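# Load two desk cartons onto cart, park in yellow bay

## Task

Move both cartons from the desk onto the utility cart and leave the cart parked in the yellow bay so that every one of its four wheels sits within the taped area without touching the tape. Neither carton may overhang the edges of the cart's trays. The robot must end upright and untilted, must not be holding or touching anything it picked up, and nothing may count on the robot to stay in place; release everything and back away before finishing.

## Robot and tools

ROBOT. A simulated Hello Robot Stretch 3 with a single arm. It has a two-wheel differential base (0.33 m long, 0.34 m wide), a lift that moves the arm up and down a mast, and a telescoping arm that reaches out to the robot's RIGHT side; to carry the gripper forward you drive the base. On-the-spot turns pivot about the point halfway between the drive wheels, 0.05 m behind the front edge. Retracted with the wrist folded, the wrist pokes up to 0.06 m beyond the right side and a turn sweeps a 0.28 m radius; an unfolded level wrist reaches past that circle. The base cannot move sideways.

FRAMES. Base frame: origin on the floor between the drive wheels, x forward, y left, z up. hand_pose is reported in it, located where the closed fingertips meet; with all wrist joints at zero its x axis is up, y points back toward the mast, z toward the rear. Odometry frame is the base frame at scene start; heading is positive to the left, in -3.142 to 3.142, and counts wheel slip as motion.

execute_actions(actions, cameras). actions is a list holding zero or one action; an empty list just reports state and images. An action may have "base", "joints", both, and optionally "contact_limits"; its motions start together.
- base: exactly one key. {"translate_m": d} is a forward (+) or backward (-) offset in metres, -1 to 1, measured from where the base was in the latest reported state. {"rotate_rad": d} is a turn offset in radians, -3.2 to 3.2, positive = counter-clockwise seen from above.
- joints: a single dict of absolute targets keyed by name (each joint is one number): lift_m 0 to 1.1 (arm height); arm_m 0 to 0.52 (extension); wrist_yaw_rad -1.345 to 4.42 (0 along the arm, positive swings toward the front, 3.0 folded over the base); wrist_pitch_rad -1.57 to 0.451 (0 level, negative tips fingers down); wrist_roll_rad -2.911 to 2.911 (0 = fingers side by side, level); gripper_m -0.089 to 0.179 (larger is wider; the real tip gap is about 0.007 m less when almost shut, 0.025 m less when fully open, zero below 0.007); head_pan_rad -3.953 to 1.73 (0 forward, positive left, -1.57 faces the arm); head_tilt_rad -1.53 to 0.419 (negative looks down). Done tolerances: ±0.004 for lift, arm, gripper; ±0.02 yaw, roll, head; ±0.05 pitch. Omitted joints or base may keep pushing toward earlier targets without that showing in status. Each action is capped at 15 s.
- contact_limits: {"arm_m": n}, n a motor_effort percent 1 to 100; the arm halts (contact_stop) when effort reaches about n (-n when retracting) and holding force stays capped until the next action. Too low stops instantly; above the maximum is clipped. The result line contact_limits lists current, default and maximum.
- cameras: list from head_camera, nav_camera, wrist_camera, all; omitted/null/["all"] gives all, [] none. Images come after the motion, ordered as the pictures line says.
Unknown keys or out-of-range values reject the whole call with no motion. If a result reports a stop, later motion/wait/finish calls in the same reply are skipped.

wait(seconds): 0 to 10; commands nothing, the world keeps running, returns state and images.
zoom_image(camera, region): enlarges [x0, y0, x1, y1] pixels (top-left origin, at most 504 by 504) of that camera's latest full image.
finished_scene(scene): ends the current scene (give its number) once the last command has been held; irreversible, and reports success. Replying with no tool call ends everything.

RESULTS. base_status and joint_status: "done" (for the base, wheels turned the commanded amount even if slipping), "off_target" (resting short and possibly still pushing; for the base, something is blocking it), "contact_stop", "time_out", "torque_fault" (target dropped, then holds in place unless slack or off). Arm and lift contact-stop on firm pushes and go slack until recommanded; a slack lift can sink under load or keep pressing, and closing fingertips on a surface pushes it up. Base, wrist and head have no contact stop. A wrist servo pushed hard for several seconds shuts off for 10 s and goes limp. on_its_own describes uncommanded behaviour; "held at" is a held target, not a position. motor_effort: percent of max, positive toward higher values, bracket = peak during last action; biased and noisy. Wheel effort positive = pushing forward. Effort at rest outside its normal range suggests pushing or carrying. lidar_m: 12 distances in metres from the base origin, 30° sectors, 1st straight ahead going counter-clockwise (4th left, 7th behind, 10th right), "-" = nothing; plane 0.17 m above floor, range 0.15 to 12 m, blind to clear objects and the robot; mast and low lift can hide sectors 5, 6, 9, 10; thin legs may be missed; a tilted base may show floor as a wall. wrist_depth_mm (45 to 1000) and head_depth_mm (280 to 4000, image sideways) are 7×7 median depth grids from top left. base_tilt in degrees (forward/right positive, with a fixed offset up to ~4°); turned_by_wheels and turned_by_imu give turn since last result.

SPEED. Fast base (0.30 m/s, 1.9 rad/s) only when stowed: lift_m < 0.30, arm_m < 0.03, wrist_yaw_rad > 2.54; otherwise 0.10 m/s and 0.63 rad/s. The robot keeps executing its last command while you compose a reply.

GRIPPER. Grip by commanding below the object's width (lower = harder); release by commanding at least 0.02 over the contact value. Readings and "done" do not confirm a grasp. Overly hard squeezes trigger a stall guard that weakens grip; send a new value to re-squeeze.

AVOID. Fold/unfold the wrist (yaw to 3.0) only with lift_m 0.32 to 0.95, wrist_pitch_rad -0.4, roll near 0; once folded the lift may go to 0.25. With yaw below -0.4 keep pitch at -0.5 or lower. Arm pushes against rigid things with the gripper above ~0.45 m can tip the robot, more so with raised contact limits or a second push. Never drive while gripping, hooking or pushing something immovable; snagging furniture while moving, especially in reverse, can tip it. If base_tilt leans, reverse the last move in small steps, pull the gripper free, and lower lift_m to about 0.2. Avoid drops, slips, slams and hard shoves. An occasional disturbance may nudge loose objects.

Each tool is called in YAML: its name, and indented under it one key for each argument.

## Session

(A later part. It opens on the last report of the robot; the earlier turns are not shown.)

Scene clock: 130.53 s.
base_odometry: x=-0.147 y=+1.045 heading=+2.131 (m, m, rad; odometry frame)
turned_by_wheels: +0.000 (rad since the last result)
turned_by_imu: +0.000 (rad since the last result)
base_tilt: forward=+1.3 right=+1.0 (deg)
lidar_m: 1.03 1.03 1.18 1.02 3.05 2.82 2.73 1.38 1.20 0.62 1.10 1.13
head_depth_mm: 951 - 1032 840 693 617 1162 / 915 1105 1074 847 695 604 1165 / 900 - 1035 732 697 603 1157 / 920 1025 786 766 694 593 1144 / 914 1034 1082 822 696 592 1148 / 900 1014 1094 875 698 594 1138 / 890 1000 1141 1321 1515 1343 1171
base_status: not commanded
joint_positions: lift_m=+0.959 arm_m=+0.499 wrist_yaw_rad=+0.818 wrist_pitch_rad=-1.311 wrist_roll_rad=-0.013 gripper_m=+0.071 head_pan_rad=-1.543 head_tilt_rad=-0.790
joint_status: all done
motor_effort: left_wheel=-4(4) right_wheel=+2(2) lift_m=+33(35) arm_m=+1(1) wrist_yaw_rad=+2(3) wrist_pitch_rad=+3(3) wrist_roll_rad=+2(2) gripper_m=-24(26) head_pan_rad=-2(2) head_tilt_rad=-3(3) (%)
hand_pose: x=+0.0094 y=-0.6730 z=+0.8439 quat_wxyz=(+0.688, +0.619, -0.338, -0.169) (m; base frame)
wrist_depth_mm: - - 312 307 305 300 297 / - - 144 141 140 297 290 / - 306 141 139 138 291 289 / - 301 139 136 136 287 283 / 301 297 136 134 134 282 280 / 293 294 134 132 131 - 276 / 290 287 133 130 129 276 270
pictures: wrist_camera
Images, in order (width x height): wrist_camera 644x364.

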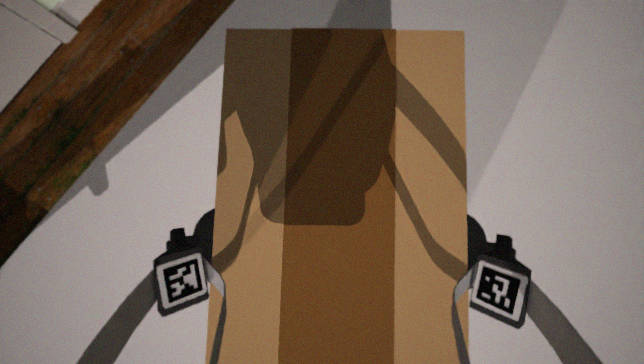

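execute_actions:
  actions:
    - {"base":{"rotate_rad":1.40},"joints":{"lift_m":1.097,"wrist_yaw_rad":0.51}}
  cameras: []

execute_actions:
  actions:
    - {"base":{"translate_m":0.7},"joints":{"arm_m":0.3}}
  cameras: []

execute_actions:
  actions:
    - {"base":{"rotate_rad":1.58},"joints":{"arm_m":0.475}}

Scene clock: 146.07 s.
base_odometry: x=-0.147 y=+1.045 heading=-2.752 (m, m, rad; odometry frame)
turned_by_wheels: +1.400 (rad since the last result)
turned_by_imu: +1.394 (rad since the last result)
base_tilt: forward=+1.4 right=+1.2 (deg)
lidar_m: 1.02 1.02 3.28 2.74 2.59 1.33 1.09 0.63 1.20 1.03 1.03 1.16
head_depth_mm: 1035 1181 1383 1665 1576 1331 1161 / 963 1107 1301 1582 1572 1343 1160 / - 996 617 1461 1569 1332 1170 / 914 708 638 1394 1532 1339 1162 / 886 975 1128 1323 1501 1336 1167 / 854 957 1085 1254 1465 1340 1166 / 832 925 1047 1215 1415 1345 1169
base_status: done
joint_positions: lift_m=+1.096 arm_m=+0.499 wrist_yaw_rad=+0.512 wrist_pitch_rad=-1.311 wrist_roll_rad=-0.013 gripper_m=+0.071 head_pan_rad=-1.543 head_tilt_rad=-0.790
joint_status: all done
motor_effort: left_wheel=-3(12) right_wheel=+1(7) lift_m=+32(32) arm_m=+1(1) wrist_yaw_rad=-3(3) wrist_pitch_rad=+3(4) wrist_roll_rad=+2(2) gripper_m=-25(24) head_pan_rad=-3(2) head_tilt_rad=-3(4) (%)
hand_pose: x=-0.0008 y=-0.6810 z=+0.9810 quat_wxyz=(+0.654, +0.561, -0.428, -0.272) (m; base frame)
wrist_depth_mm: - 857 675 574 526 536 486 / - - 144 142 140 714 653 / - - 142 139 138 - 924 / - - 139 137 136 - - / - - 137 134 133 - - / - - 134 132 131 - 984 / - - 132 130 129 - 908
pictures: none
No camera images: the call's "cameras" was empty. Leave "cameras" out to get every camera's image.

Scene clock: 154.17 s.
base_odometry: x=-0.795 y=+0.779 heading=-2.752 (m, m, rad; odometry frame)
turned_by_wheels: +0.000 (rad since the last result)
turned_by_imu: -0.002 (rad since the last result)
base_tilt: forward=+1.3 right=+1.1 (deg)
lidar_m: 0.38 0.37 2.65 2.77 2.97 1.95 1.31 1.75 0.96 0.81 0.81 0.51
head_depth_mm: 783 876 1033 1235 1491 1332 1160 / 763 858 962 506 1443 1339 1157 / - - 524 451 1353 1331 1164 / 697 793 515 477 1301 1336 1166 / 690 772 819 1029 1226 1337 1164 / 669 748 845 983 1168 1312 1167 / 647 721 815 938 1114 1290 1173
base_status: done
joint_positions: lift_m=+1.096 arm_m=+0.300 wrist_yaw_rad=+0.512 wrist_pitch_rad=-1.312 wrist_roll_rad=-0.013 gripper_m=+0.071 head_pan_rad=-1.543 head_tilt_rad=-0.790
joint_status: all done
motor_effort: left_wheel=-4(5) right_wheel=+1(5) lift_m=+32(32) arm_m=-2(4) wrist_yaw_rad=-1(2) wrist_pitch_rad=+3(3) wrist_roll_rad=+2(2) gripper_m=-24(24) head_pan_rad=-2(3) head_tilt_rad=-3(2) (%)
hand_pose: x=-0.0009 y=-0.4822 z=+0.9809 quat_wxyz=(+0.654, +0.561, -0.428, -0.272) (m; base frame)
wrist_depth_mm: 838 756 608 527 487 470 421 / - - 143 141 140 600 534 / - - 141 139 138 879 754 / 714 - 139 137 136 - - / 707 - 136 134 133 - - / 696 - 135 133 132 - - / 687 - 132 131 129 - -
pictures: none
No camera images: the call's "cameras" was empty. Leave "cameras" out to get every camera's image.

Scene clock: 157.63 s.
base_odometry: x=-0.795 y=+0.779 heading=-1.172 (m, m, rad; odometry frame)
turned_by_wheels: +1.580 (rad since the last result)
turned_by_imu: +1.573 (rad since the last result)
base_tilt: forward=+1.3 right=+1.2 (deg)
lidar_m: 2.78 2.97 1.95 1.30 1.75 0.96 0.81 0.81 0.51 0.38 0.37 2.65
head_depth_mm: 1179 1266 1317 715 1443 1332 1160 / 1392 1512 833 732 959 1101 1168 / - 1745 594 713 927 908 1139 / 2342 691 613 735 610 866 1088 / 2674 2927 897 736 584 849 1027 / 2573 2911 882 737 607 836 933 / 2494 2794 868 740 609 798 770
base_status: done
joint_positions: lift_m=+1.096 arm_m=+0.475 wrist_yaw_rad=+0.510 wrist_pitch_rad=-1.311 wrist_roll_rad=-0.013 gripper_m=+0.071 head_pan_rad=-1.543 head_tilt_rad=-0.790
joint_status: all done
motor_effort: left_wheel=-3(11) right_wheel=+1(6) lift_m=+32(32) arm_m=+1(1) wrist_yaw_rad=-1(2) wrist_pitch_rad=+3(4) wrist_roll_rad=+2(2) gripper_m=-25(24) head_pan_rad=-2(2) head_tilt_rad=-4(4) (%)
hand_pose: x=-0.0009 y=-0.6569 z=+0.9810 quat_wxyz=(+0.654, +0.560, -0.429, -0.272) (m; base frame)
wrist_depth_mm: 390 380 364 341 336 337 840 / 385 378 144 141 140 359 799 / 375 372 142 139 138 354 772 / 369 367 139 137 135 327 730 / 368 366 137 134 133 304 705 / 362 357 134 132 131 - 660 / 353 350 132 130 129 324 608
pictures: head_camera (sideways: a quarter turn clockwise sets it upright), nav_camera (sideways: a quarter turn counterclockwise sets it upright), wrist_camera
Images, in order (width x height): head_camera 896x504, nav_camera 672x504, wrist_camera 644x364.

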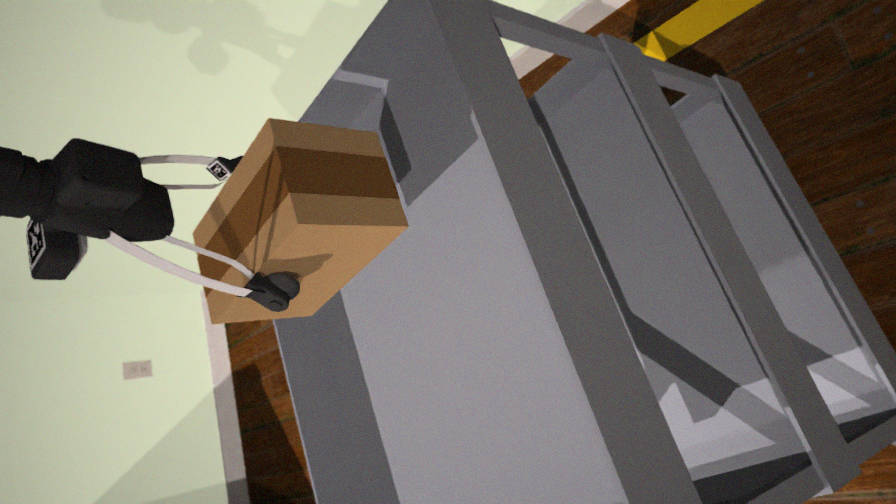

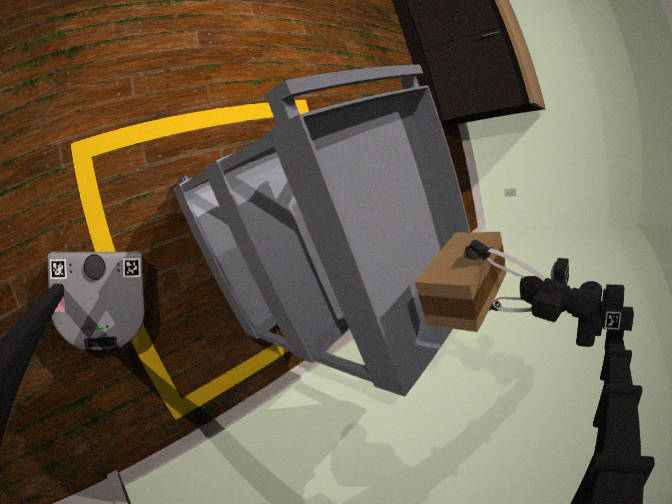

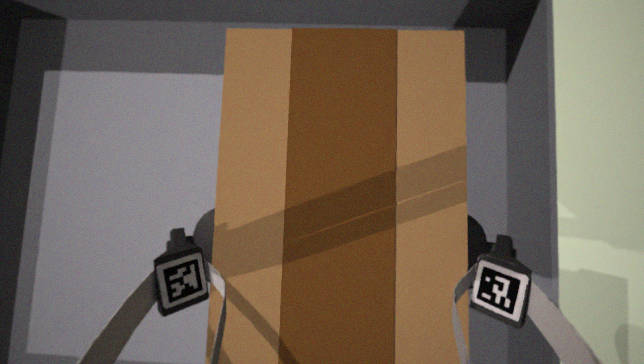

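execute_actions:
  actions:
    - {"joints":{"arm_m":0.5,"lift_m":0.991}}
  cameras: []

Scene clock: 164.97 s.
base_odometry: x=-0.795 y=+0.779 heading=-1.173 (m, m, rad; odometry frame)
turned_by_wheels: +0.000 (rad since the last result)
turned_by_imu: -0.001 (rad since the last result)
base_tilt: forward=+1.4 right=+1.0 (deg)
lidar_m: 2.78 2.97 1.96 1.31 1.75 0.97 0.81 0.81 0.51 0.38 0.37 2.66
head_depth_mm: - 1313 1307 713 1449 1341 1157 / - 1498 869 734 963 1106 1154 / - - 715 701 928 907 1147 / 2267 2735 720 704 610 868 1091 / 2677 2938 891 741 584 850 1034 / 2593 2846 887 741 607 835 938 / 2479 2743 871 740 608 800 768
base_status: not commanded
joint_positions: lift_m=+0.992 arm_m=+0.500 wrist_yaw_rad=+0.510 wrist_pitch_rad=-1.311 wrist_roll_rad=-0.013 gripper_m=+0.071 head_pan_rad=-1.543 head_tilt_rad=-0.790
joint_status: lift_m contact_stop (moved -0.104 of -0.105); the others done
on_its_own: lift_m is slack since a contact_stop, until your next command for it
motor_effort: left_wheel=-6(6) right_wheel=+3(4) lift_m=+19(26) arm_m=+2(1) wrist_yaw_rad=-1(1) wrist_pitch_rad=+3(4) wrist_roll_rad=+2(2) gripper_m=-24(24) head_pan_rad=-2(3) head_tilt_rad=-4(3) (%)
hand_pose: x=-0.0008 y=-0.6819 z=+0.8773 quat_wxyz=(+0.654, +0.560, -0.429, -0.272) (m; base frame)
wrist_depth_mm: 278 277 273 269 267 263 220 / 276 272 143 140 139 258 217 / 269 267 141 138 137 254 215 / 266 263 138 136 135 250 213 / 262 259 135 134 132 248 213 / 256 254 133 131 130 - 211 / 252 249 131 129 128 237 198
pictures: none
No camera images: the call's "cameras" was empty. Leave "cameras" out to get every camera's image.

execute_actions:
  actions:
    - {"joints":{"gripper_m":0.16}}
  cameras: []

execute_actions:
  actions:
    - {"joints":{"lift_m":1.07}}
  cameras: ["head_camera"]

execute_actions:
  actions:
    - {"base":{"rotate_rad":0.95},"joints":{"head_pan_rad":0.3,"head_tilt_rad":-0.6,"gripper_m":0.178}}
  cameras: []

execute_actions:
  actions:
    - {"base":{"translate_m":1.0},"joints":{"arm_m":0.45,"lift_m":1.01}}
  cameras: ["head_camera","nav_camera"]

Scene clock: 177.50 s.
base_odometry: x=-0.795 y=+0.779 heading=-1.172 (m, m, rad; odometry frame)
turned_by_wheels: +0.000 (rad since the last result)
turned_by_imu: +0.000 (rad since the last result)
base_tilt: forward=+1.4 right=+1.1 (deg)
lidar_m: 2.77 2.97 1.96 1.30 1.75 0.96 0.81 0.81 0.51 0.38 0.37 2.65
head_depth_mm: - 1311 1310 712 1445 1329 1159 / - 1503 869 733 961 1118 1160 / - - 716 697 928 906 1133 / 2268 2750 715 706 612 873 1083 / 2650 2934 901 739 586 849 1030 / 2598 2875 885 739 607 836 936 / 2527 2793 868 741 607 798 771
base_status: not commanded
joint_positions: lift_m=+0.992 arm_m=+0.500 wrist_yaw_rad=+0.510 wrist_pitch_rad=-1.306 wrist_roll_rad=-0.013 gripper_m=+0.160 head_pan_rad=-1.543 head_tilt_rad=-0.790
joint_status: all done
on_its_own: lift_m is slack since a contact_stop, until your next command for it
motor_effort: left_wheel=-4(6) right_wheel=+2(3) lift_m=+19(18) arm_m=+2(2) wrist_yaw_rad=+0(2) wrist_pitch_rad=+2(3) wrist_roll_rad=+2(2) gripper_m=+0(99) head_pan_rad=-3(3) head_tilt_rad=-3(3) (%)
hand_pose: x=-0.0002 y=-0.6831 z=+0.8775 quat_wxyz=(+0.655, +0.559, -0.430, -0.271) (m; base frame)
wrist_depth_mm: 277 273 271 265 262 264 218 / 272 271 141 139 137 257 216 / 268 264 138 136 135 252 216 / 262 260 136 134 133 249 213 / 260 258 134 131 131 243 212 / 253 - 131 130 128 239 200 / 251 249 129 127 126 236 219
pictures: none
No camera images: the call's "cameras" was empty. Leave "cameras" out to get every camera's image.

Scene clock: 179.03 s.
base_odometry: x=-0.795 y=+0.779 heading=-1.172 (m, m, rad; odometry frame)
turned_by_wheels: +0.000 (rad since the last result)
turned_by_imu: +0.000 (rad since the last result)
base_tilt: forward=+1.4 right=+1.1 (deg)
lidar_m: 2.77 2.97 1.95 1.31 1.75 0.96 0.81 0.81 0.51 0.38 0.37 2.66
head_depth_mm: 1185 1269 1306 712 1445 1331 1161 / 1387 1521 869 736 956 1112 1158 / - 1862 716 696 928 904 1143 / 2285 2557 730 705 609 868 1093 / 2690 2930 883 736 583 850 1030 / 2572 2895 885 739 607 833 933 / 2527 2797 865 738 608 800 766
base_status: not commanded
joint_positions: lift_m=+1.069 arm_m=+0.500 wrist_yaw_rad=+0.510 wrist_pitch_rad=-1.305 wrist_roll_rad=-0.013 gripper_m=+0.160 head_pan_rad=-1.543 head_tilt_rad=-0.790
joint_status: all done
motor_effort: left_wheel=-4(4) right_wheel=+2(1) lift_m=+29(28) arm_m=+2(2) wrist_yaw_rad=-1(1) wrist_pitch_rad=+1(1) wrist_roll_rad=+2(2) gripper_m=+0(0) head_pan_rad=-2(3) head_tilt_rad=-3(3) (%)
hand_pose: x=-0.0001 y=-0.6832 z=+0.9544 quat_wxyz=(+0.655, +0.559, -0.431, -0.270) (m; base frame)
wrist_depth_mm: 360 354 346 337 330 304 760 / 353 353 349 343 340 334 745 / 350 347 343 216 215 328 708 / 346 342 339 214 212 325 682 / 338 337 328 208 208 321 665 / 331 - 327 205 205 315 635 / 329 326 320 202 201 309 596
pictures: head_camera (sideways: a quarter turn clockwise sets it upright)
Images, in order (width x height): head_camera 896x504.

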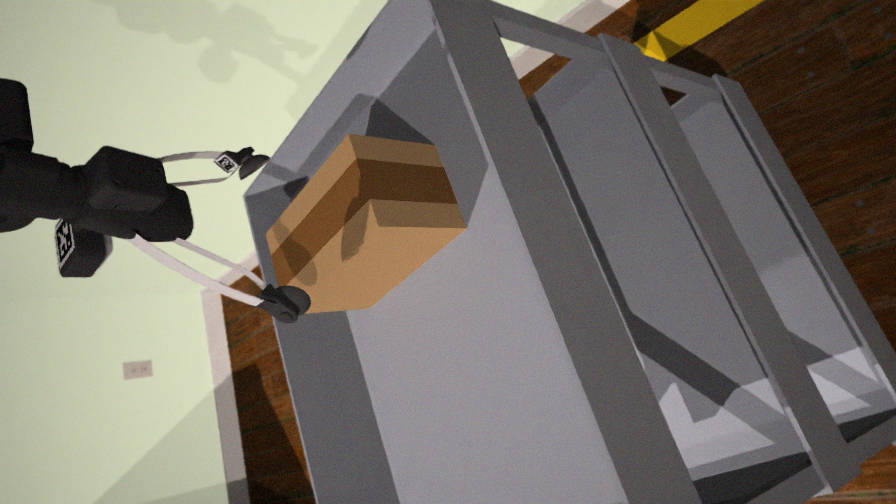

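Scene clock: 181.50 s.
base_odometry: x=-0.795 y=+0.779 heading=-0.223 (m, m, rad; odometry frame)
turned_by_wheels: +0.950 (rad since the last result)
turned_by_imu: +0.946 (rad since the last result)
base_tilt: forward=+1.5 right=+1.1 (deg)
lidar_m: 1.95 1.31 1.31 1.04 0.82 0.81 0.57 0.39 0.37 0.38 2.77 2.97
head_depth_mm: 2428 2789 3027 2466 1869 1514 1265 / 2221 2468 1731 2368 1869 1493 1263 / 2055 2236 1624 2363 1872 1513 1269 / 1874 2057 1626 2358 1861 1514 1265 / 1763 1903 1625 2201 1884 1509 1265 / 1652 1792 1625 1273 1872 1513 1269 / 1534 1659 1633 1210 1877 1477 1264
base_status: done
joint_positions: lift_m=+1.069 arm_m=+0.500 wrist_yaw_rad=+0.510 wrist_pitch_rad=-1.305 wrist_roll_rad=-0.013 gripper_m=+0.178 head_pan_rad=+0.293 head_tilt_rad=-0.606
joint_status: all done
motor_effort: left_wheel=-3(12) right_wheel=+1(6) lift_m=+29(29) arm_m=+2(2) wrist_yaw_rad=+0(1) wrist_pitch_rad=+1(1) wrist_roll_rad=+2(2) gripper_m=+0(84) head_pan_rad=+2(30) head_tilt_rad=+3(15) (%)
hand_pose: x=+0.0000 y=-0.6834 z=+0.9544 quat_wxyz=(+0.655, +0.559, -0.431, -0.270) (m; base frame)
wrist_depth_mm: - - - - - - - / - - - - - - - / - - - - - - - / - - - - - - - / - - - - - - - / - - - - 644 627 246 / - - - 848 622 248 263
pictures: none
No camera images: the call's "cameras" was empty. Leave "cameras" out to get every camera's image.

Scene clock: 192.57 s.
base_odometry: x=+0.181 y=+0.558 heading=-0.223 (m, m, rad; odometry frame)
turned_by_wheels: +0.000 (rad since the last result)
turned_by_imu: -0.003 (rad since the last result)
base_tilt: forward=+1.4 right=+1.0 (deg)
lidar_m: 0.96 1.00 1.18 0.90 1.65 1.61 1.24 1.14 2.95 2.77 2.19 2.14
head_depth_mm: 1651 1856 2127 2354 929 1500 1259 / 1498 1668 1881 1944 863 1503 1238 / 1370 1534 1690 1006 834 1384 1268 / 1266 1389 1517 923 834 713 1270 / 1162 1286 1384 1103 838 672 1239 / 1093 1196 1297 1107 839 673 607 / 1017 1104 1203 1105 839 677 578
base_status: done
joint_positions: lift_m=+1.011 arm_m=+0.450 wrist_yaw_rad=+0.510 wrist_pitch_rad=-1.304 wrist_roll_rad=-0.013 gripper_m=+0.178 head_pan_rad=+0.293 head_tilt_rad=-0.606
joint_status: all done
motor_effort: left_wheel=-4(4) right_wheel=+1(5) lift_m=+8(26) arm_m=-2(0) wrist_yaw_rad=+0(2) wrist_pitch_rad=+1(1) wrist_roll_rad=+2(2) gripper_m=+0(0) head_pan_rad=+2(2) head_tilt_rad=+1(2) (%)
hand_pose: x=+0.0000 y=-0.6339 z=+0.8959 quat_wxyz=(+0.655, +0.559, -0.431, -0.270) (m; base frame)
wrist_depth_mm: - - - - - - - / - - - - - - - / - - - - - - - / - - - - - - - / - - - - - - - / - - - - - - - / - - - - - - 996
pictures: head_camera (sideways: a quarter turn clockwise sets it upright), nav_camera (sideways: a quarter turn counterclockwise sets it upright)
Images, in order (width x height): head_camera 896x504, nav_camera 672x504.

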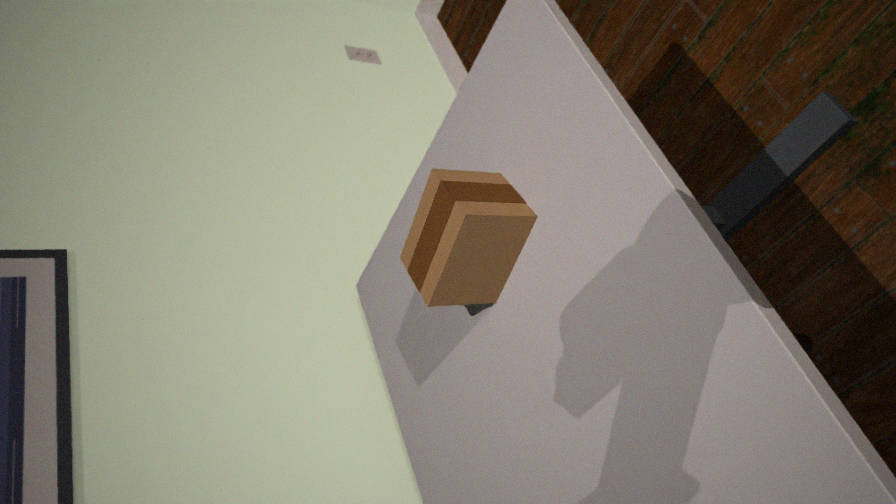

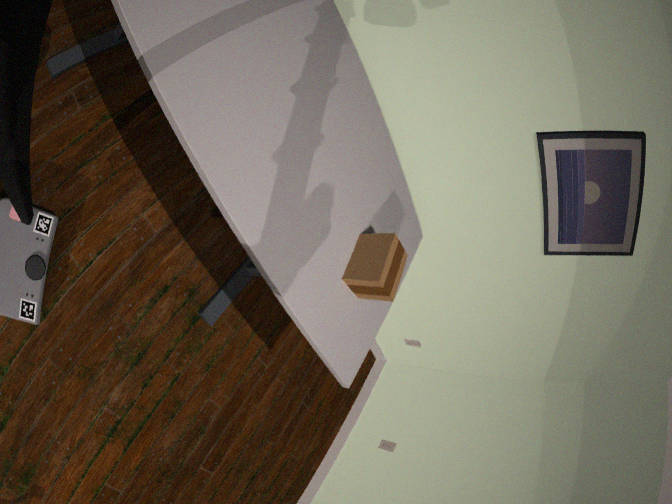

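execute_actions:
  actions:
    - {"base":{"translate_m":0.22},"joints":{"arm_m":0.47,"wrist_yaw_rad":0.82,"head_pan_rad":-1.55,"head_tilt_rad":-0.8}}
  cameras: []

execute_actions:
  actions:
    - {"base":{"rotate_rad":1.925}}
  cameras: ["wrist_camera"]

Scene clock: 204.27 s.
base_odometry: x=+0.395 y=+0.510 heading=-0.223 (m, m, rad; odometry frame)
turned_by_wheels: +0.000 (rad since the last result)
turned_by_imu: -0.001 (rad since the last result)
base_tilt: forward=+1.5 right=+1.1 (deg)
lidar_m: 0.77 0.75 1.06 0.97 0.94 1.80 1.40 1.35 3.09 2.21 2.00 1.96
head_depth_mm: - 3042 2436 1900 1571 1334 1164 / 3436 3316 2421 1922 1581 1337 1158 / - - 2370 1928 1570 1333 1162 / 2530 2792 2352 1909 1576 1336 1167 / 2400 2716 2459 1913 1577 1334 1166 / 2186 2198 2346 1913 1582 1340 1162 / 1944 2212 2368 1906 1582 1344 1167
base_status: done
joint_positions: lift_m=+1.011 arm_m=+0.470 wrist_yaw_rad=+0.818 wrist_pitch_rad=-1.304 wrist_roll_rad=-0.013 gripper_m=+0.178 head_pan_rad=-1.543 head_tilt_rad=-0.790
joint_status: all done
motor_effort: left_wheel=-3(4) right_wheel=+1(5) lift_m=+8(8) arm_m=+2(2) wrist_yaw_rad=+2(3) wrist_pitch_rad=+1(1) wrist_roll_rad=+2(2) gripper_m=+0(0) head_pan_rad=-3(29) head_tilt_rad=-4(15) (%)
hand_pose: x=+0.0107 y=-0.6451 z=+0.8959 quat_wxyz=(+0.689, +0.618, -0.340, -0.167) (m; base frame)
wrist_depth_mm: - - - - - - - / - - - - - - - / - - - - - - - / - - - - - - - / - - - - - - - / - - - - - - - / - - - - - - -
pictures: none
No camera images: the call's "cameras" was empty. Leave "cameras" out to get every camera's image.

Scene clock: 208.27 s.
base_odometry: x=+0.395 y=+0.510 heading=+1.702 (m, m, rad; odometry frame)
turned_by_wheels: +1.925 (rad since the last result)
turned_by_imu: +1.918 (rad since the last result)
base_tilt: forward=+1.3 right=+1.0 (deg)
lidar_m: 0.95 1.79 1.78 1.35 3.11 2.79 2.11 1.96 1.69 0.75 1.06 1.08
head_depth_mm: - 1618 1893 842 711 1337 1162 / 1316 1442 1687 847 696 1304 1164 / - - 1392 739 695 633 1158 / 1087 1234 1055 738 694 591 1166 / 1023 1145 1129 809 696 592 1117 / 962 1071 1084 850 697 594 534 / 908 1002 1055 850 700 594 516
base_status: done
joint_positions: lift_m=+1.011 arm_m=+0.470 wrist_yaw_rad=+0.818 wrist_pitch_rad=-1.304 wrist_roll_rad=-0.013 gripper_m=+0.178 head_pan_rad=-1.543 head_tilt_rad=-0.790
joint_status: not commanded
motor_effort: left_wheel=-3(12) right_wheel=+1(5) lift_m=+8(8) arm_m=+2(2) wrist_yaw_rad=+1(2) wrist_pitch_rad=+1(1) wrist_roll_rad=+1(2) gripper_m=+0(0) head_pan_rad=-3(3) head_tilt_rad=-4(3) (%)
hand_pose: x=+0.0108 y=-0.6452 z=+0.8959 quat_wxyz=(+0.689, +0.618, -0.340, -0.167) (m; base frame)
wrist_depth_mm: 379 373 372 370 363 358 352 / 373 370 365 363 356 350 354 / 367 370 360 356 352 347 345 / 363 355 351 227 341 340 - / 353 352 344 225 224 336 - / 345 - 340 219 219 329 - / 341 342 336 216 215 326 -
pictures: wrist_camera
Images, in order (width x height): wrist_camera 644x364.

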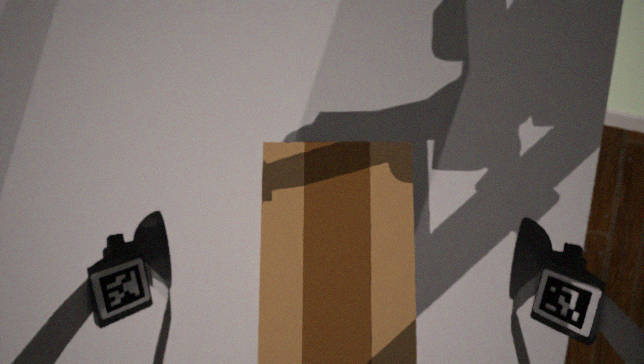

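execute_actions:
  actions:
    - {"base":{"translate_m":-0.007},"joints":{"arm_m":0.463,"lift_m":0.922}}
  cameras: ["wrist_camera"]

execute_actions:
  actions:
    - {"joints":{"gripper_m":0.066}}
  cameras: []

execute_actions:
  actions:
    - {"joints":{"lift_m":0.96}}
  cameras: ["wrist_camera"]

Scene clock: 217.40 s.
base_odometry: x=+0.396 y=+0.503 heading=+1.702 (m, m, rad; odometry frame)
turned_by_wheels: +0.000 (rad since the last result)
turned_by_imu: +0.000 (rad since the last result)
base_tilt: forward=+1.2 right=+1.0 (deg)
lidar_m: 0.95 1.80 1.77 1.35 3.08 2.78 2.10 1.95 1.70 0.75 1.06 1.08
head_depth_mm: 1366 1572 - 842 730 1328 1158 / 1244 - 1685 843 696 1308 1169 / 1153 - 1235 756 695 633 1164 / 1099 1217 1041 731 698 602 1166 / 1029 1149 1081 810 696 592 1128 / 966 1075 1081 846 698 593 534 / 914 1007 1063 854 698 593 516
base_status: done
joint_positions: lift_m=+0.923 arm_m=+0.463 wrist_yaw_rad=+0.818 wrist_pitch_rad=-1.304 wrist_roll_rad=-0.013 gripper_m=+0.178 head_pan_rad=-1.543 head_tilt_rad=-0.790
joint_status: all done
motor_effort: left_wheel=-4(9) right_wheel=+1(4) lift_m=+8(7) arm_m=-2(0) wrist_yaw_rad=+2(3) wrist_pitch_rad=+1(1) wrist_roll_rad=+2(2) gripper_m=+0(1) head_pan_rad=-3(3) head_tilt_rad=-2(3) (%)
hand_pose: x=+0.0108 y=-0.6387 z=+0.8079 quat_wxyz=(+0.689, +0.618, -0.340, -0.167) (m; base frame)
wrist_depth_mm: 281 281 276 271 271 265 260 / 278 274 269 144 142 260 260 / 273 270 143 140 139 257 254 / 268 266 141 138 137 252 251 / 265 262 138 135 134 250 247 / 260 - 136 134 133 245 243 / 252 252 134 132 130 240 239
pictures: wrist_camera
Images, in order (width x height): wrist_camera 644x364.

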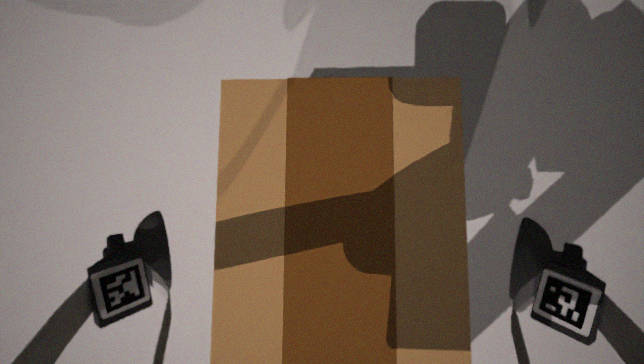

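Scene clock: 219.00 s.
base_odometry: x=+0.396 y=+0.503 heading=+1.702 (m, m, rad; odometry frame)
turned_by_wheels: +0.000 (rad since the last result)
turned_by_imu: +0.000 (rad since the last result)
base_tilt: forward=+1.4 right=+1.0 (deg)
lidar_m: 0.95 1.80 1.77 1.35 3.08 2.79 2.10 1.95 1.70 0.75 1.07 1.08
head_depth_mm: 1359 1581 - 844 730 1343 1163 / 1238 - 1689 844 695 1311 1167 / 1158 - 1040 752 696 632 1167 / 1089 1216 1064 730 695 604 1168 / 1031 1149 1079 801 698 590 1125 / 964 1070 1086 849 696 593 535 / 910 1009 1063 846 700 594 516
base_status: not commanded
joint_positions: lift_m=+0.923 arm_m=+0.463 wrist_yaw_rad=+0.818 wrist_pitch_rad=-1.308 wrist_roll_rad=-0.013 gripper_m=+0.067 head_pan_rad=-1.543 head_tilt_rad=-0.790
joint_status: all done
motor_effort: left_wheel=-4(4) right_wheel=+1(2) lift_m=+10(10) arm_m=-2(2) wrist_yaw_rad=+2(2) wrist_pitch_rad=+2(2) wrist_roll_rad=+2(2) gripper_m=-26(100) head_pan_rad=-2(3) head_tilt_rad=-4(2) (%)
hand_pose: x=+0.0099 y=-0.6379 z=+0.8076 quat_wxyz=(+0.688, +0.619, -0.339, -0.168) (m; base frame)
wrist_depth_mm: 280 279 273 269 267 263 258 / 275 274 270 142 140 259 254 / 272 268 141 138 138 256 252 / 267 262 139 137 136 250 249 / 263 260 136 134 133 247 245 / 259 257 134 132 132 - 241 / 253 251 132 130 129 239 238
pictures: none
No camera images: the call's "cameras" was empty. Leave "cameras" out to get every camera's image.

Scene clock: 220.17 s.
base_odometry: x=+0.396 y=+0.503 heading=+1.702 (m, m, rad; odometry frame)
turned_by_wheels: +0.000 (rad since the last result)
turned_by_imu: +0.000 (rad since the last result)
base_tilt: forward=+1.4 right=+1.0 (deg)
lidar_m: 0.95 1.81 1.77 1.35 3.10 2.78 2.10 1.95 1.69 0.75 1.06 1.08
head_depth_mm: 1335 - 1922 847 732 1332 1163 / 1225 1491 1701 845 694 1306 1163 / 1136 - 1033 744 694 631 1164 / 1085 1195 1080 714 697 604 1171 / 1020 1147 1086 809 696 591 1123 / 964 1073 1084 848 699 592 533 / 915 1009 1062 853 697 594 516
base_status: not commanded
joint_positions: lift_m=+0.959 arm_m=+0.463 wrist_yaw_rad=+0.818 wrist_pitch_rad=-1.311 wrist_roll_rad=-0.013 gripper_m=+0.071 head_pan_rad=-1.543 head_tilt_rad=-0.790
joint_status: all done
motor_effort: left_wheel=-4(4) right_wheel=+2(1) lift_m=+32(34) arm_m=-2(2) wrist_yaw_rad=+2(1) wrist_pitch_rad=+3(3) wrist_roll_rad=+2(2) gripper_m=-24(26) head_pan_rad=-3(2) head_tilt_rad=-4(3) (%)
hand_pose: x=+0.0096 y=-0.6375 z=+0.8440 quat_wxyz=(+0.688, +0.619, -0.338, -0.169) (m; base frame)
wrist_depth_mm: 317 318 311 309 305 301 299 / 315 309 309 143 140 298 293 / 308 307 142 140 138 292 288 / 304 301 139 137 136 288 285 / 300 298 136 134 133 284 281 / 296 294 134 132 131 - 275 / 291 286 133 130 129 275 274
pictures: wrist_camera
Images, in order (width x height): wrist_camera 644x364.

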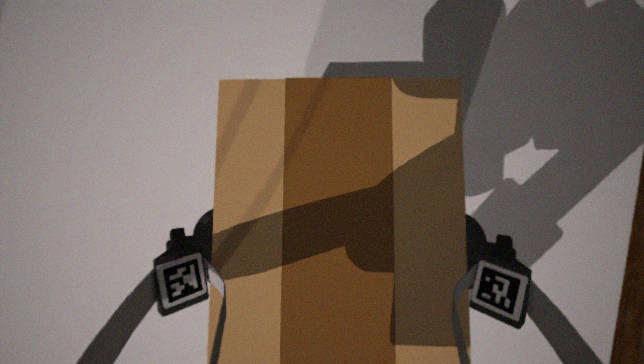

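execute_actions:
  actions:
    - {"base":{"rotate_rad":1.53},"joints":{"lift_m":1.097}}
  cameras: []

execute_actions:
  actions:
    - {"base":{"translate_m":1.0},"joints":{"arm_m":0.2,"wrist_yaw_rad":-0.8}}
  cameras: []

execute_actions:
  actions:
    - {"base":{"rotate_rad":1.66},"joints":{"arm_m":0.33}}
  cameras: []

execute_actions:
  actions:
    - {"joints":{"arm_m":0.45}}

Scene clock: 237.43 s.
base_odometry: x=+0.396 y=+0.503 heading=-3.051 (m, m, rad; odometry frame)
turned_by_wheels: +1.530 (rad since the last result)
turned_by_imu: +1.523 (rad since the last result)
base_tilt: forward=+1.4 right=+1.0 (deg)
lidar_m: 1.35 3.08 2.79 2.14 1.96 1.80 0.74 1.06 1.07 0.95 1.80 1.82
head_depth_mm: 1099 1201 1067 845 695 590 522 / 1198 1309 1081 843 694 590 1142 / - 1419 616 845 695 631 1165 / 1515 1669 602 846 715 1337 1164 / 1734 1927 969 850 1509 1337 1158 / 1712 1896 2030 933 1575 1346 1172 / 1620 1768 1932 1922 1595 1345 1166
base_status: done
joint_positions: lift_m=+1.096 arm_m=+0.463 wrist_yaw_rad=+0.818 wrist_pitch_rad=-1.310 wrist_roll_rad=-0.013 gripper_m=+0.071 head_pan_rad=-1.543 head_tilt_rad=-0.790
joint_status: all done
motor_effort: left_wheel=-3(12) right_wheel=+1(7) lift_m=+32(34) arm_m=-2(2) wrist_yaw_rad=+2(2) wrist_pitch_rad=+3(4) wrist_roll_rad=+2(2) gripper_m=-24(24) head_pan_rad=-2(3) head_tilt_rad=-3(3) (%)
hand_pose: x=+0.0097 y=-0.6376 z=+0.9810 quat_wxyz=(+0.688, +0.619, -0.338, -0.168) (m; base frame)
wrist_depth_mm: - - - 453 452 444 440 / - - - 143 441 431 431 / - - 142 139 138 438 431 / - - 139 137 136 427 420 / - - 136 134 133 420 414 / - - 134 132 131 - 404 / - - 132 130 129 406 403
pictures: none
No camera images: the call's "cameras" was empty. Leave "cameras" out to get every camera's image.

Scene clock: 248.53 s.
base_odometry: x=-0.600 y=+0.413 heading=-3.051 (m, m, rad; odometry frame)
turned_by_wheels: +0.000 (rad since the last result)
turned_by_imu: -0.002 (rad since the last result)
base_tilt: forward=+1.3 right=+1.0 (deg)
lidar_m: 0.34 0.51 2.31 2.70 2.58 2.60 1.75 1.39 1.39 1.28 1.20 0.46
head_depth_mm: - 1965 2182 477 1570 1344 1166 / - - 2020 409 477 1331 1163 / - - - 408 404 1339 1169 / - 1374 1644 420 468 1329 1165 / 1174 1312 1486 1701 1587 1341 1168 / 1095 1212 1358 1556 1581 1341 1158 / 1034 1158 1285 1456 1533 1336 1168
base_status: done
joint_positions: lift_m=+1.096 arm_m=+0.200 wrist_yaw_rad=-0.798 wrist_pitch_rad=-1.311 wrist_roll_rad=-0.013 gripper_m=+0.071 head_pan_rad=-1.543 head_tilt_rad=-0.790
joint_status: all done
motor_effort: left_wheel=-4(5) right_wheel=+1(6) lift_m=+32(32) arm_m=-2(2) wrist_yaw_rad=-3(2) wrist_pitch_rad=+3(3) wrist_roll_rad=+2(1) gripper_m=-24(24) head_pan_rad=-2(2) head_tilt_rad=-3(4) (%)
hand_pose: x=-0.0520 y=-0.3747 z=+0.9810 quat_wxyz=(+0.353, +0.184, -0.681, -0.614) (m; base frame)
wrist_depth_mm: 956 - - - - - - / 991 - - 142 - - - / - - 142 140 138 - - / - - 139 137 136 - - / - - 136 135 134 - - / - - 133 132 131 - - / - - 133 130 129 - -
pictures: none
No camera images: the call's "cameras" was empty. Leave "cameras" out to get every camera's image.

Scene clock: 252.13 s.
base_odometry: x=-0.600 y=+0.413 heading=-1.391 (m, m, rad; odometry frame)
turned_by_wheels: +1.660 (rad since the last result)
turned_by_imu: +1.653 (rad since the last result)
base_tilt: forward=+1.2 right=+1.0 (deg)
lidar_m: 2.68 2.37 2.64 1.75 1.39 1.78 1.26 1.20 0.40 0.35 0.59 2.34
head_depth_mm: 1318 1407 774 733 948 1254 1157 / - 1556 545 672 619 906 1142 / - - 523 512 573 705 1045 / 1996 2282 524 562 562 853 1087 / 2234 2586 876 735 924 1206 1166 / 2620 2912 2475 703 1471 1317 1165 / 2527 2802 2488 1811 1583 1332 1174
base_status: done
joint_positions: lift_m=+1.096 arm_m=+0.330 wrist_yaw_rad=-0.798 wrist_pitch_rad=-1.313 wrist_roll_rad=-0.013 gripper_m=+0.071 head_pan_rad=-1.543 head_tilt_rad=-0.790
joint_status: all done
motor_effort: left_wheel=-4(10) right_wheel=+1(4) lift_m=+32(32) arm_m=+2(4) wrist_yaw_rad=-1(2) wrist_pitch_rad=+4(4) wrist_roll_rad=+1(2) gripper_m=-24(24) head_pan_rad=-2(2) head_tilt_rad=-2(4) (%)
hand_pose: x=-0.0516 y=-0.5039 z=+0.9809 quat_wxyz=(+0.352, +0.184, -0.681, -0.615) (m; base frame)
wrist_depth_mm: 364 385 376 376 373 - - / 362 380 375 143 140 - - / 364 375 141 139 138 - - / 367 366 139 137 135 - - / 363 361 136 134 133 - - / 358 358 134 132 131 - - / 322 332 133 130 129 - -
pictures: none
No camera images: the call's "cameras" was empty. Leave "cameras" out to get every camera's image.

Scene clock: 254.27 s.
base_odometry: x=-0.600 y=+0.413 heading=-1.391 (m, m, rad; odometry frame)
turned_by_wheels: +0.000 (rad since the last result)
turned_by_imu: +0.000 (rad since the last result)
base_tilt: forward=+1.4 right=+1.2 (deg)
lidar_m: 2.68 2.37 2.64 1.75 1.38 1.78 1.26 1.20 0.40 0.35 0.59 2.34
head_depth_mm: 1312 1413 775 734 949 1251 1171 / 1454 1543 676 735 620 905 1136 / - 1758 585 716 574 706 1047 / 1980 2183 620 737 564 850 1089 / 2243 2586 877 735 925 1207 1163 / 2626 2944 2446 700 1455 1314 1165 / 2521 2794 2465 1811 1570 1342 1166
base_status: not commanded
joint_positions: lift_m=+1.096 arm_m=+0.450 wrist_yaw_rad=-0.799 wrist_pitch_rad=-1.313 wrist_roll_rad=-0.013 gripper_m=+0.071 head_pan_rad=-1.543 head_tilt_rad=-0.790
joint_status: all done
motor_effort: left_wheel=-4(4) right_wheel=+1(1) lift_m=+32(32) arm_m=+2(3) wrist_yaw_rad=-1(3) wrist_pitch_rad=+4(4) wrist_roll_rad=+1(2) gripper_m=-24(25) head_pan_rad=-2(2) head_tilt_rad=-4(4) (%)
hand_pose: x=-0.0517 y=-0.6239 z=+0.9809 quat_wxyz=(+0.353, +0.184, -0.681, -0.615) (m; base frame)
wrist_depth_mm: - 383 292 269 265 369 - / - 367 376 142 141 360 - / - 372 142 139 138 356 - / - 365 140 137 136 353 - / - 363 137 134 133 342 - / - 342 134 132 131 - - / - 351 132 130 129 334 -
pictures: head_camera (sideways: a quarter turn clockwise sets it upright), nav_camera (sideways: a quarter turn counterclockwise sets it upright), wrist_camera
Images, in order (width x height): head_camera 896x504, nav_camera 672x504, wrist_camera 644x364.

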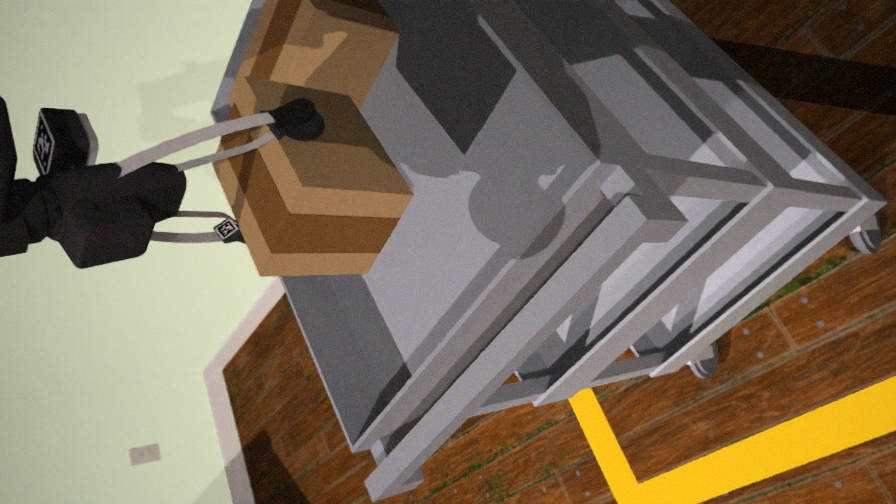

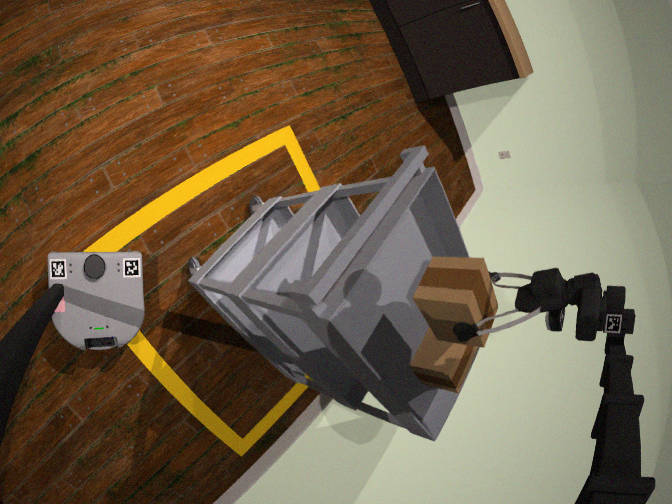

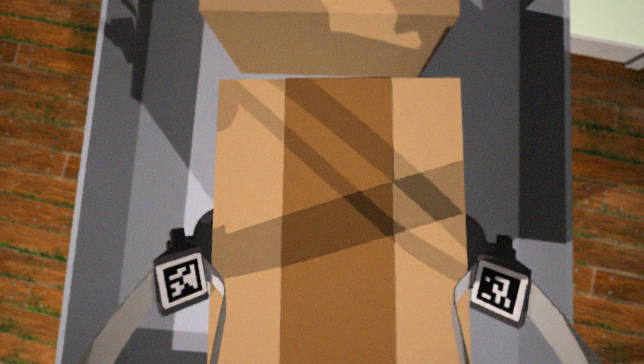

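execute_actions:
  actions:
    - {"joints":{"arm_m":0.46,"lift_m":0.995}}
  cameras: []

execute_actions:
  actions:
    - {"joints":{"gripper_m":0.16}}
  cameras: []

execute_actions:
  actions:
    - {"joints":{"lift_m":1.08}}
  cameras: []

execute_actions:
  actions:
    - {"base":{"translate_m":0.2},"joints":{"arm_m":0.05}}

Scene clock: 263.60 s.
base_odometry: x=-0.600 y=+0.413 heading=-1.391 (m, m, rad; odometry frame)
turned_by_wheels: +0.000 (rad since the last result)
turned_by_imu: +0.000 (rad since the last result)
base_tilt: forward=+1.4 right=+1.0 (deg)
lidar_m: 2.68 2.37 2.63 1.75 1.39 1.78 1.26 1.20 0.40 0.35 0.59 2.34
head_depth_mm: - 1437 773 735 949 1255 1164 / 1498 1533 806 735 620 907 1143 / - - 687 679 576 705 1040 / 1947 2269 895 700 563 848 1093 / 2241 2617 873 736 925 1212 1164 / 2655 2908 2474 704 1471 1318 1166 / 2517 2825 2474 1803 1574 1346 1173
base_status: not commanded
joint_positions: lift_m=+0.996 arm_m=+0.460 wrist_yaw_rad=-0.799 wrist_pitch_rad=-1.313 wrist_roll_rad=-0.013 gripper_m=+0.071 head_pan_rad=-1.543 head_tilt_rad=-0.790
joint_status: all done
motor_effort: left_wheel=-4(4) right_wheel=+1(2) lift_m=+10(30) arm_m=+2(2) wrist_yaw_rad=-1(2) wrist_pitch_rad=+4(3) wrist_roll_rad=+2(2) gripper_m=-24(24) head_pan_rad=-2(2) head_tilt_rad=-3(3) (%)
hand_pose: x=-0.0517 y=-0.6339 z=+0.8804 quat_wxyz=(+0.353, +0.184, -0.681, -0.615) (m; base frame)
wrist_depth_mm: 252 276 271 257 252 262 260 / 252 270 269 141 139 259 256 / 258 267 140 138 137 255 250 / 260 262 138 136 135 251 248 / 261 260 136 135 133 247 245 / 254 255 134 132 131 - 242 / 252 249 132 130 129 240 233
pictures: none
No camera images: the call's "cameras" was empty. Leave "cameras" out to get every camera's image.

Scene clock: 265.00 s.
base_odometry: x=-0.600 y=+0.413 heading=-1.391 (m, m, rad; odometry frame)
turned_by_wheels: +0.000 (rad since the last result)
turned_by_imu: +0.000 (rad since the last result)
base_tilt: forward=+1.4 right=+1.1 (deg)
lidar_m: 2.67 2.37 2.64 1.75 1.39 1.78 1.26 1.20 0.40 0.35 0.58 2.34
head_depth_mm: - 1443 773 735 948 1252 1164 / 1513 1525 810 726 621 904 1144 / - - 687 680 574 701 1045 / 1927 2273 885 700 563 847 1084 / 2241 2607 874 740 924 1213 1167 / 2611 2936 2417 702 1464 1312 1171 / 2556 2830 2465 1822 1583 1348 1173
base_status: not commanded
joint_positions: lift_m=+0.996 arm_m=+0.460 wrist_yaw_rad=-0.799 wrist_pitch_rad=-1.306 wrist_roll_rad=-0.013 gripper_m=+0.160 head_pan_rad=-1.543 head_tilt_rad=-0.790
joint_status: all done
motor_effort: left_wheel=-3(4) right_wheel=+1(1) lift_m=+9(10) arm_m=+2(2) wrist_yaw_rad=-3(2) wrist_pitch_rad=+2(3) wrist_roll_rad=+1(1) gripper_m=+0(99) head_pan_rad=-2(3) head_tilt_rad=-4(4) (%)
hand_pose: x=-0.0530 y=-0.6351 z=+0.8807 quat_wxyz=(+0.355, +0.181, -0.682, -0.613) (m; base frame)
wrist_depth_mm: 249 280 270 255 248 264 262 / 254 271 269 266 264 260 257 / 257 267 142 140 139 259 252 / 260 264 139 138 136 251 248 / 257 258 137 135 134 248 244 / 256 - 134 133 131 244 235 / 253 251 132 131 129 239 236
pictures: none
No camera images: the call's "cameras" was empty. Leave "cameras" out to get every camera's image.

Scene clock: 266.60 s.
base_odometry: x=-0.600 y=+0.413 heading=-1.391 (m, m, rad; odometry frame)
turned_by_wheels: +0.000 (rad since the last result)
turned_by_imu: +0.000 (rad since the last result)
base_tilt: forward=+1.3 right=+1.1 (deg)
lidar_m: 2.69 2.37 2.64 1.75 1.39 1.78 1.25 1.20 0.40 0.35 0.58 2.34
head_depth_mm: 1323 1415 772 736 949 1255 1160 / 1472 1550 786 723 621 906 1145 / - 1825 715 677 573 707 1044 / 1987 2202 907 702 562 849 1089 / 2246 2624 874 736 921 1211 1163 / 2632 2944 2436 703 1468 1321 1168 / 2518 2807 2475 1803 1572 1340 1167
base_status: not commanded
joint_positions: lift_m=+1.079 arm_m=+0.460 wrist_yaw_rad=-0.799 wrist_pitch_rad=-1.305 wrist_roll_rad=-0.013 gripper_m=+0.160 head_pan_rad=-1.543 head_tilt_rad=-0.790
joint_status: all done
motor_effort: left_wheel=-4(4) right_wheel=+1(1) lift_m=+29(28) arm_m=+2(2) wrist_yaw_rad=-2(1) wrist_pitch_rad=+1(2) wrist_roll_rad=+2(2) gripper_m=+0(0) head_pan_rad=-2(2) head_tilt_rad=-4(4) (%)
hand_pose: x=-0.0530 y=-0.6352 z=+0.9644 quat_wxyz=(+0.355, +0.181, -0.682, -0.613) (m; base frame)
wrist_depth_mm: - 348 274 254 248 353 937 / - 354 358 351 349 347 - / - 350 352 349 343 344 - / - 349 345 222 337 333 - / - 343 343 219 217 332 - / - - 332 215 216 323 - / - 335 330 212 211 322 289
pictures: none
No camera images: the call's "cameras" was empty. Leave "cameras" out to get every camera's image.

Scene clock: 270.80 s.
base_odometry: x=-0.564 y=+0.216 heading=-1.392 (m, m, rad; odometry frame)
turned_by_wheels: +0.000 (rad since the last result)
turned_by_imu: -0.001 (rad since the last result)
base_tilt: forward=+1.5 right=+1.0 (deg)
lidar_m: 2.49 2.18 2.47 1.74 1.52 1.52 1.45 1.36 0.42 0.50 2.17 2.23
head_depth_mm: - - - - 532 833 1037 / - - - - - 885 1059 / - - - - - 1159 1138 / 2195 2437 - - 1472 1250 1165 / 2569 2875 2401 1910 1575 1345 1167 / 2585 2862 2431 1931 1560 1337 1170 / 2433 2713 2455 1913 1584 1342 1164
base_status: done
joint_positions: lift_m=+1.079 arm_m=+0.050 wrist_yaw_rad=-0.799 wrist_pitch_rad=-1.305 wrist_roll_rad=-0.013 gripper_m=+0.160 head_pan_rad=-1.543 head_tilt_rad=-0.790
joint_status: all done
motor_effort: left_wheel=-4(6) right_wheel=+1(5) lift_m=+30(30) arm_m=-2(3) wrist_yaw_rad=-2(1) wrist_pitch_rad=+1(1) wrist_roll_rad=+2(2) gripper_m=+0(0) head_pan_rad=-3(2) head_tilt_rad=-4(3) (%)
hand_pose: x=-0.0532 y=-0.2258 z=+0.9644 quat_wxyz=(+0.355, +0.181, -0.682, -0.613) (m; base frame)
wrist_depth_mm: 303 295 290 310 - - - / - 658 701 699 - - - / - - - - - - - / - - - - - - - / - - - - - - - / - - - - - - - / - - - - - - -
pictures: head_camera (sideways: a quarter turn clockwise sets it upright), nav_camera (sideways: a quarter turn counterclockwise sets it upright), wrist_camera
Images, in order (width x height): head_camera 896x504, nav_camera 672x504, wrist_camera 644x364.

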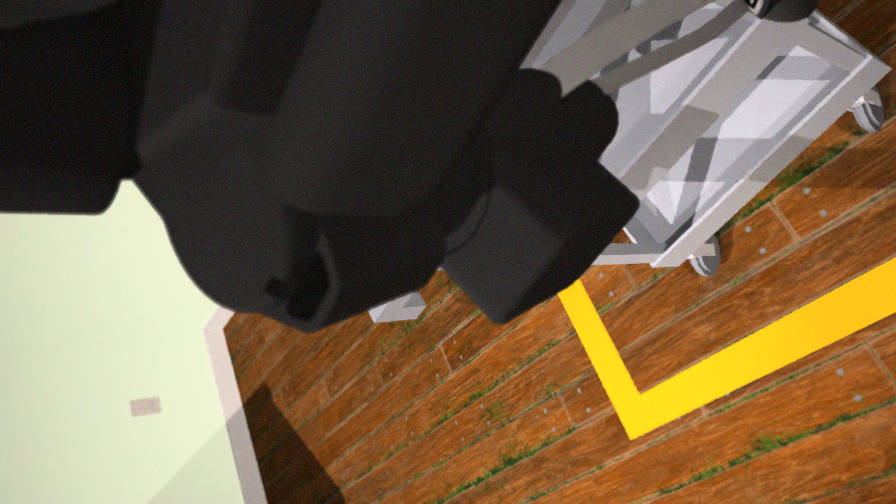

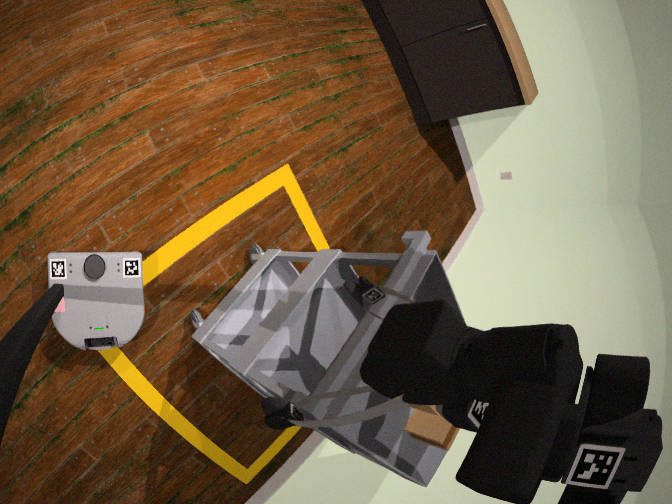

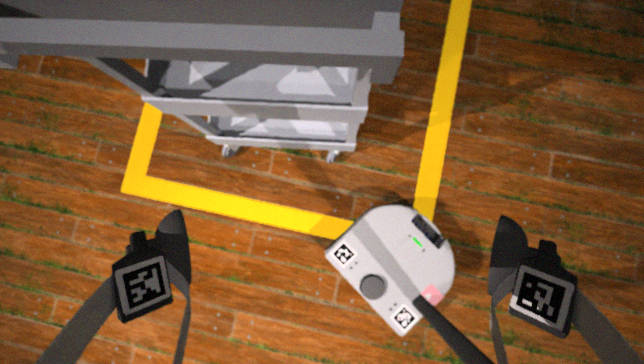

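finished_scene:
  scene: 2

The scene is finished: the task was done.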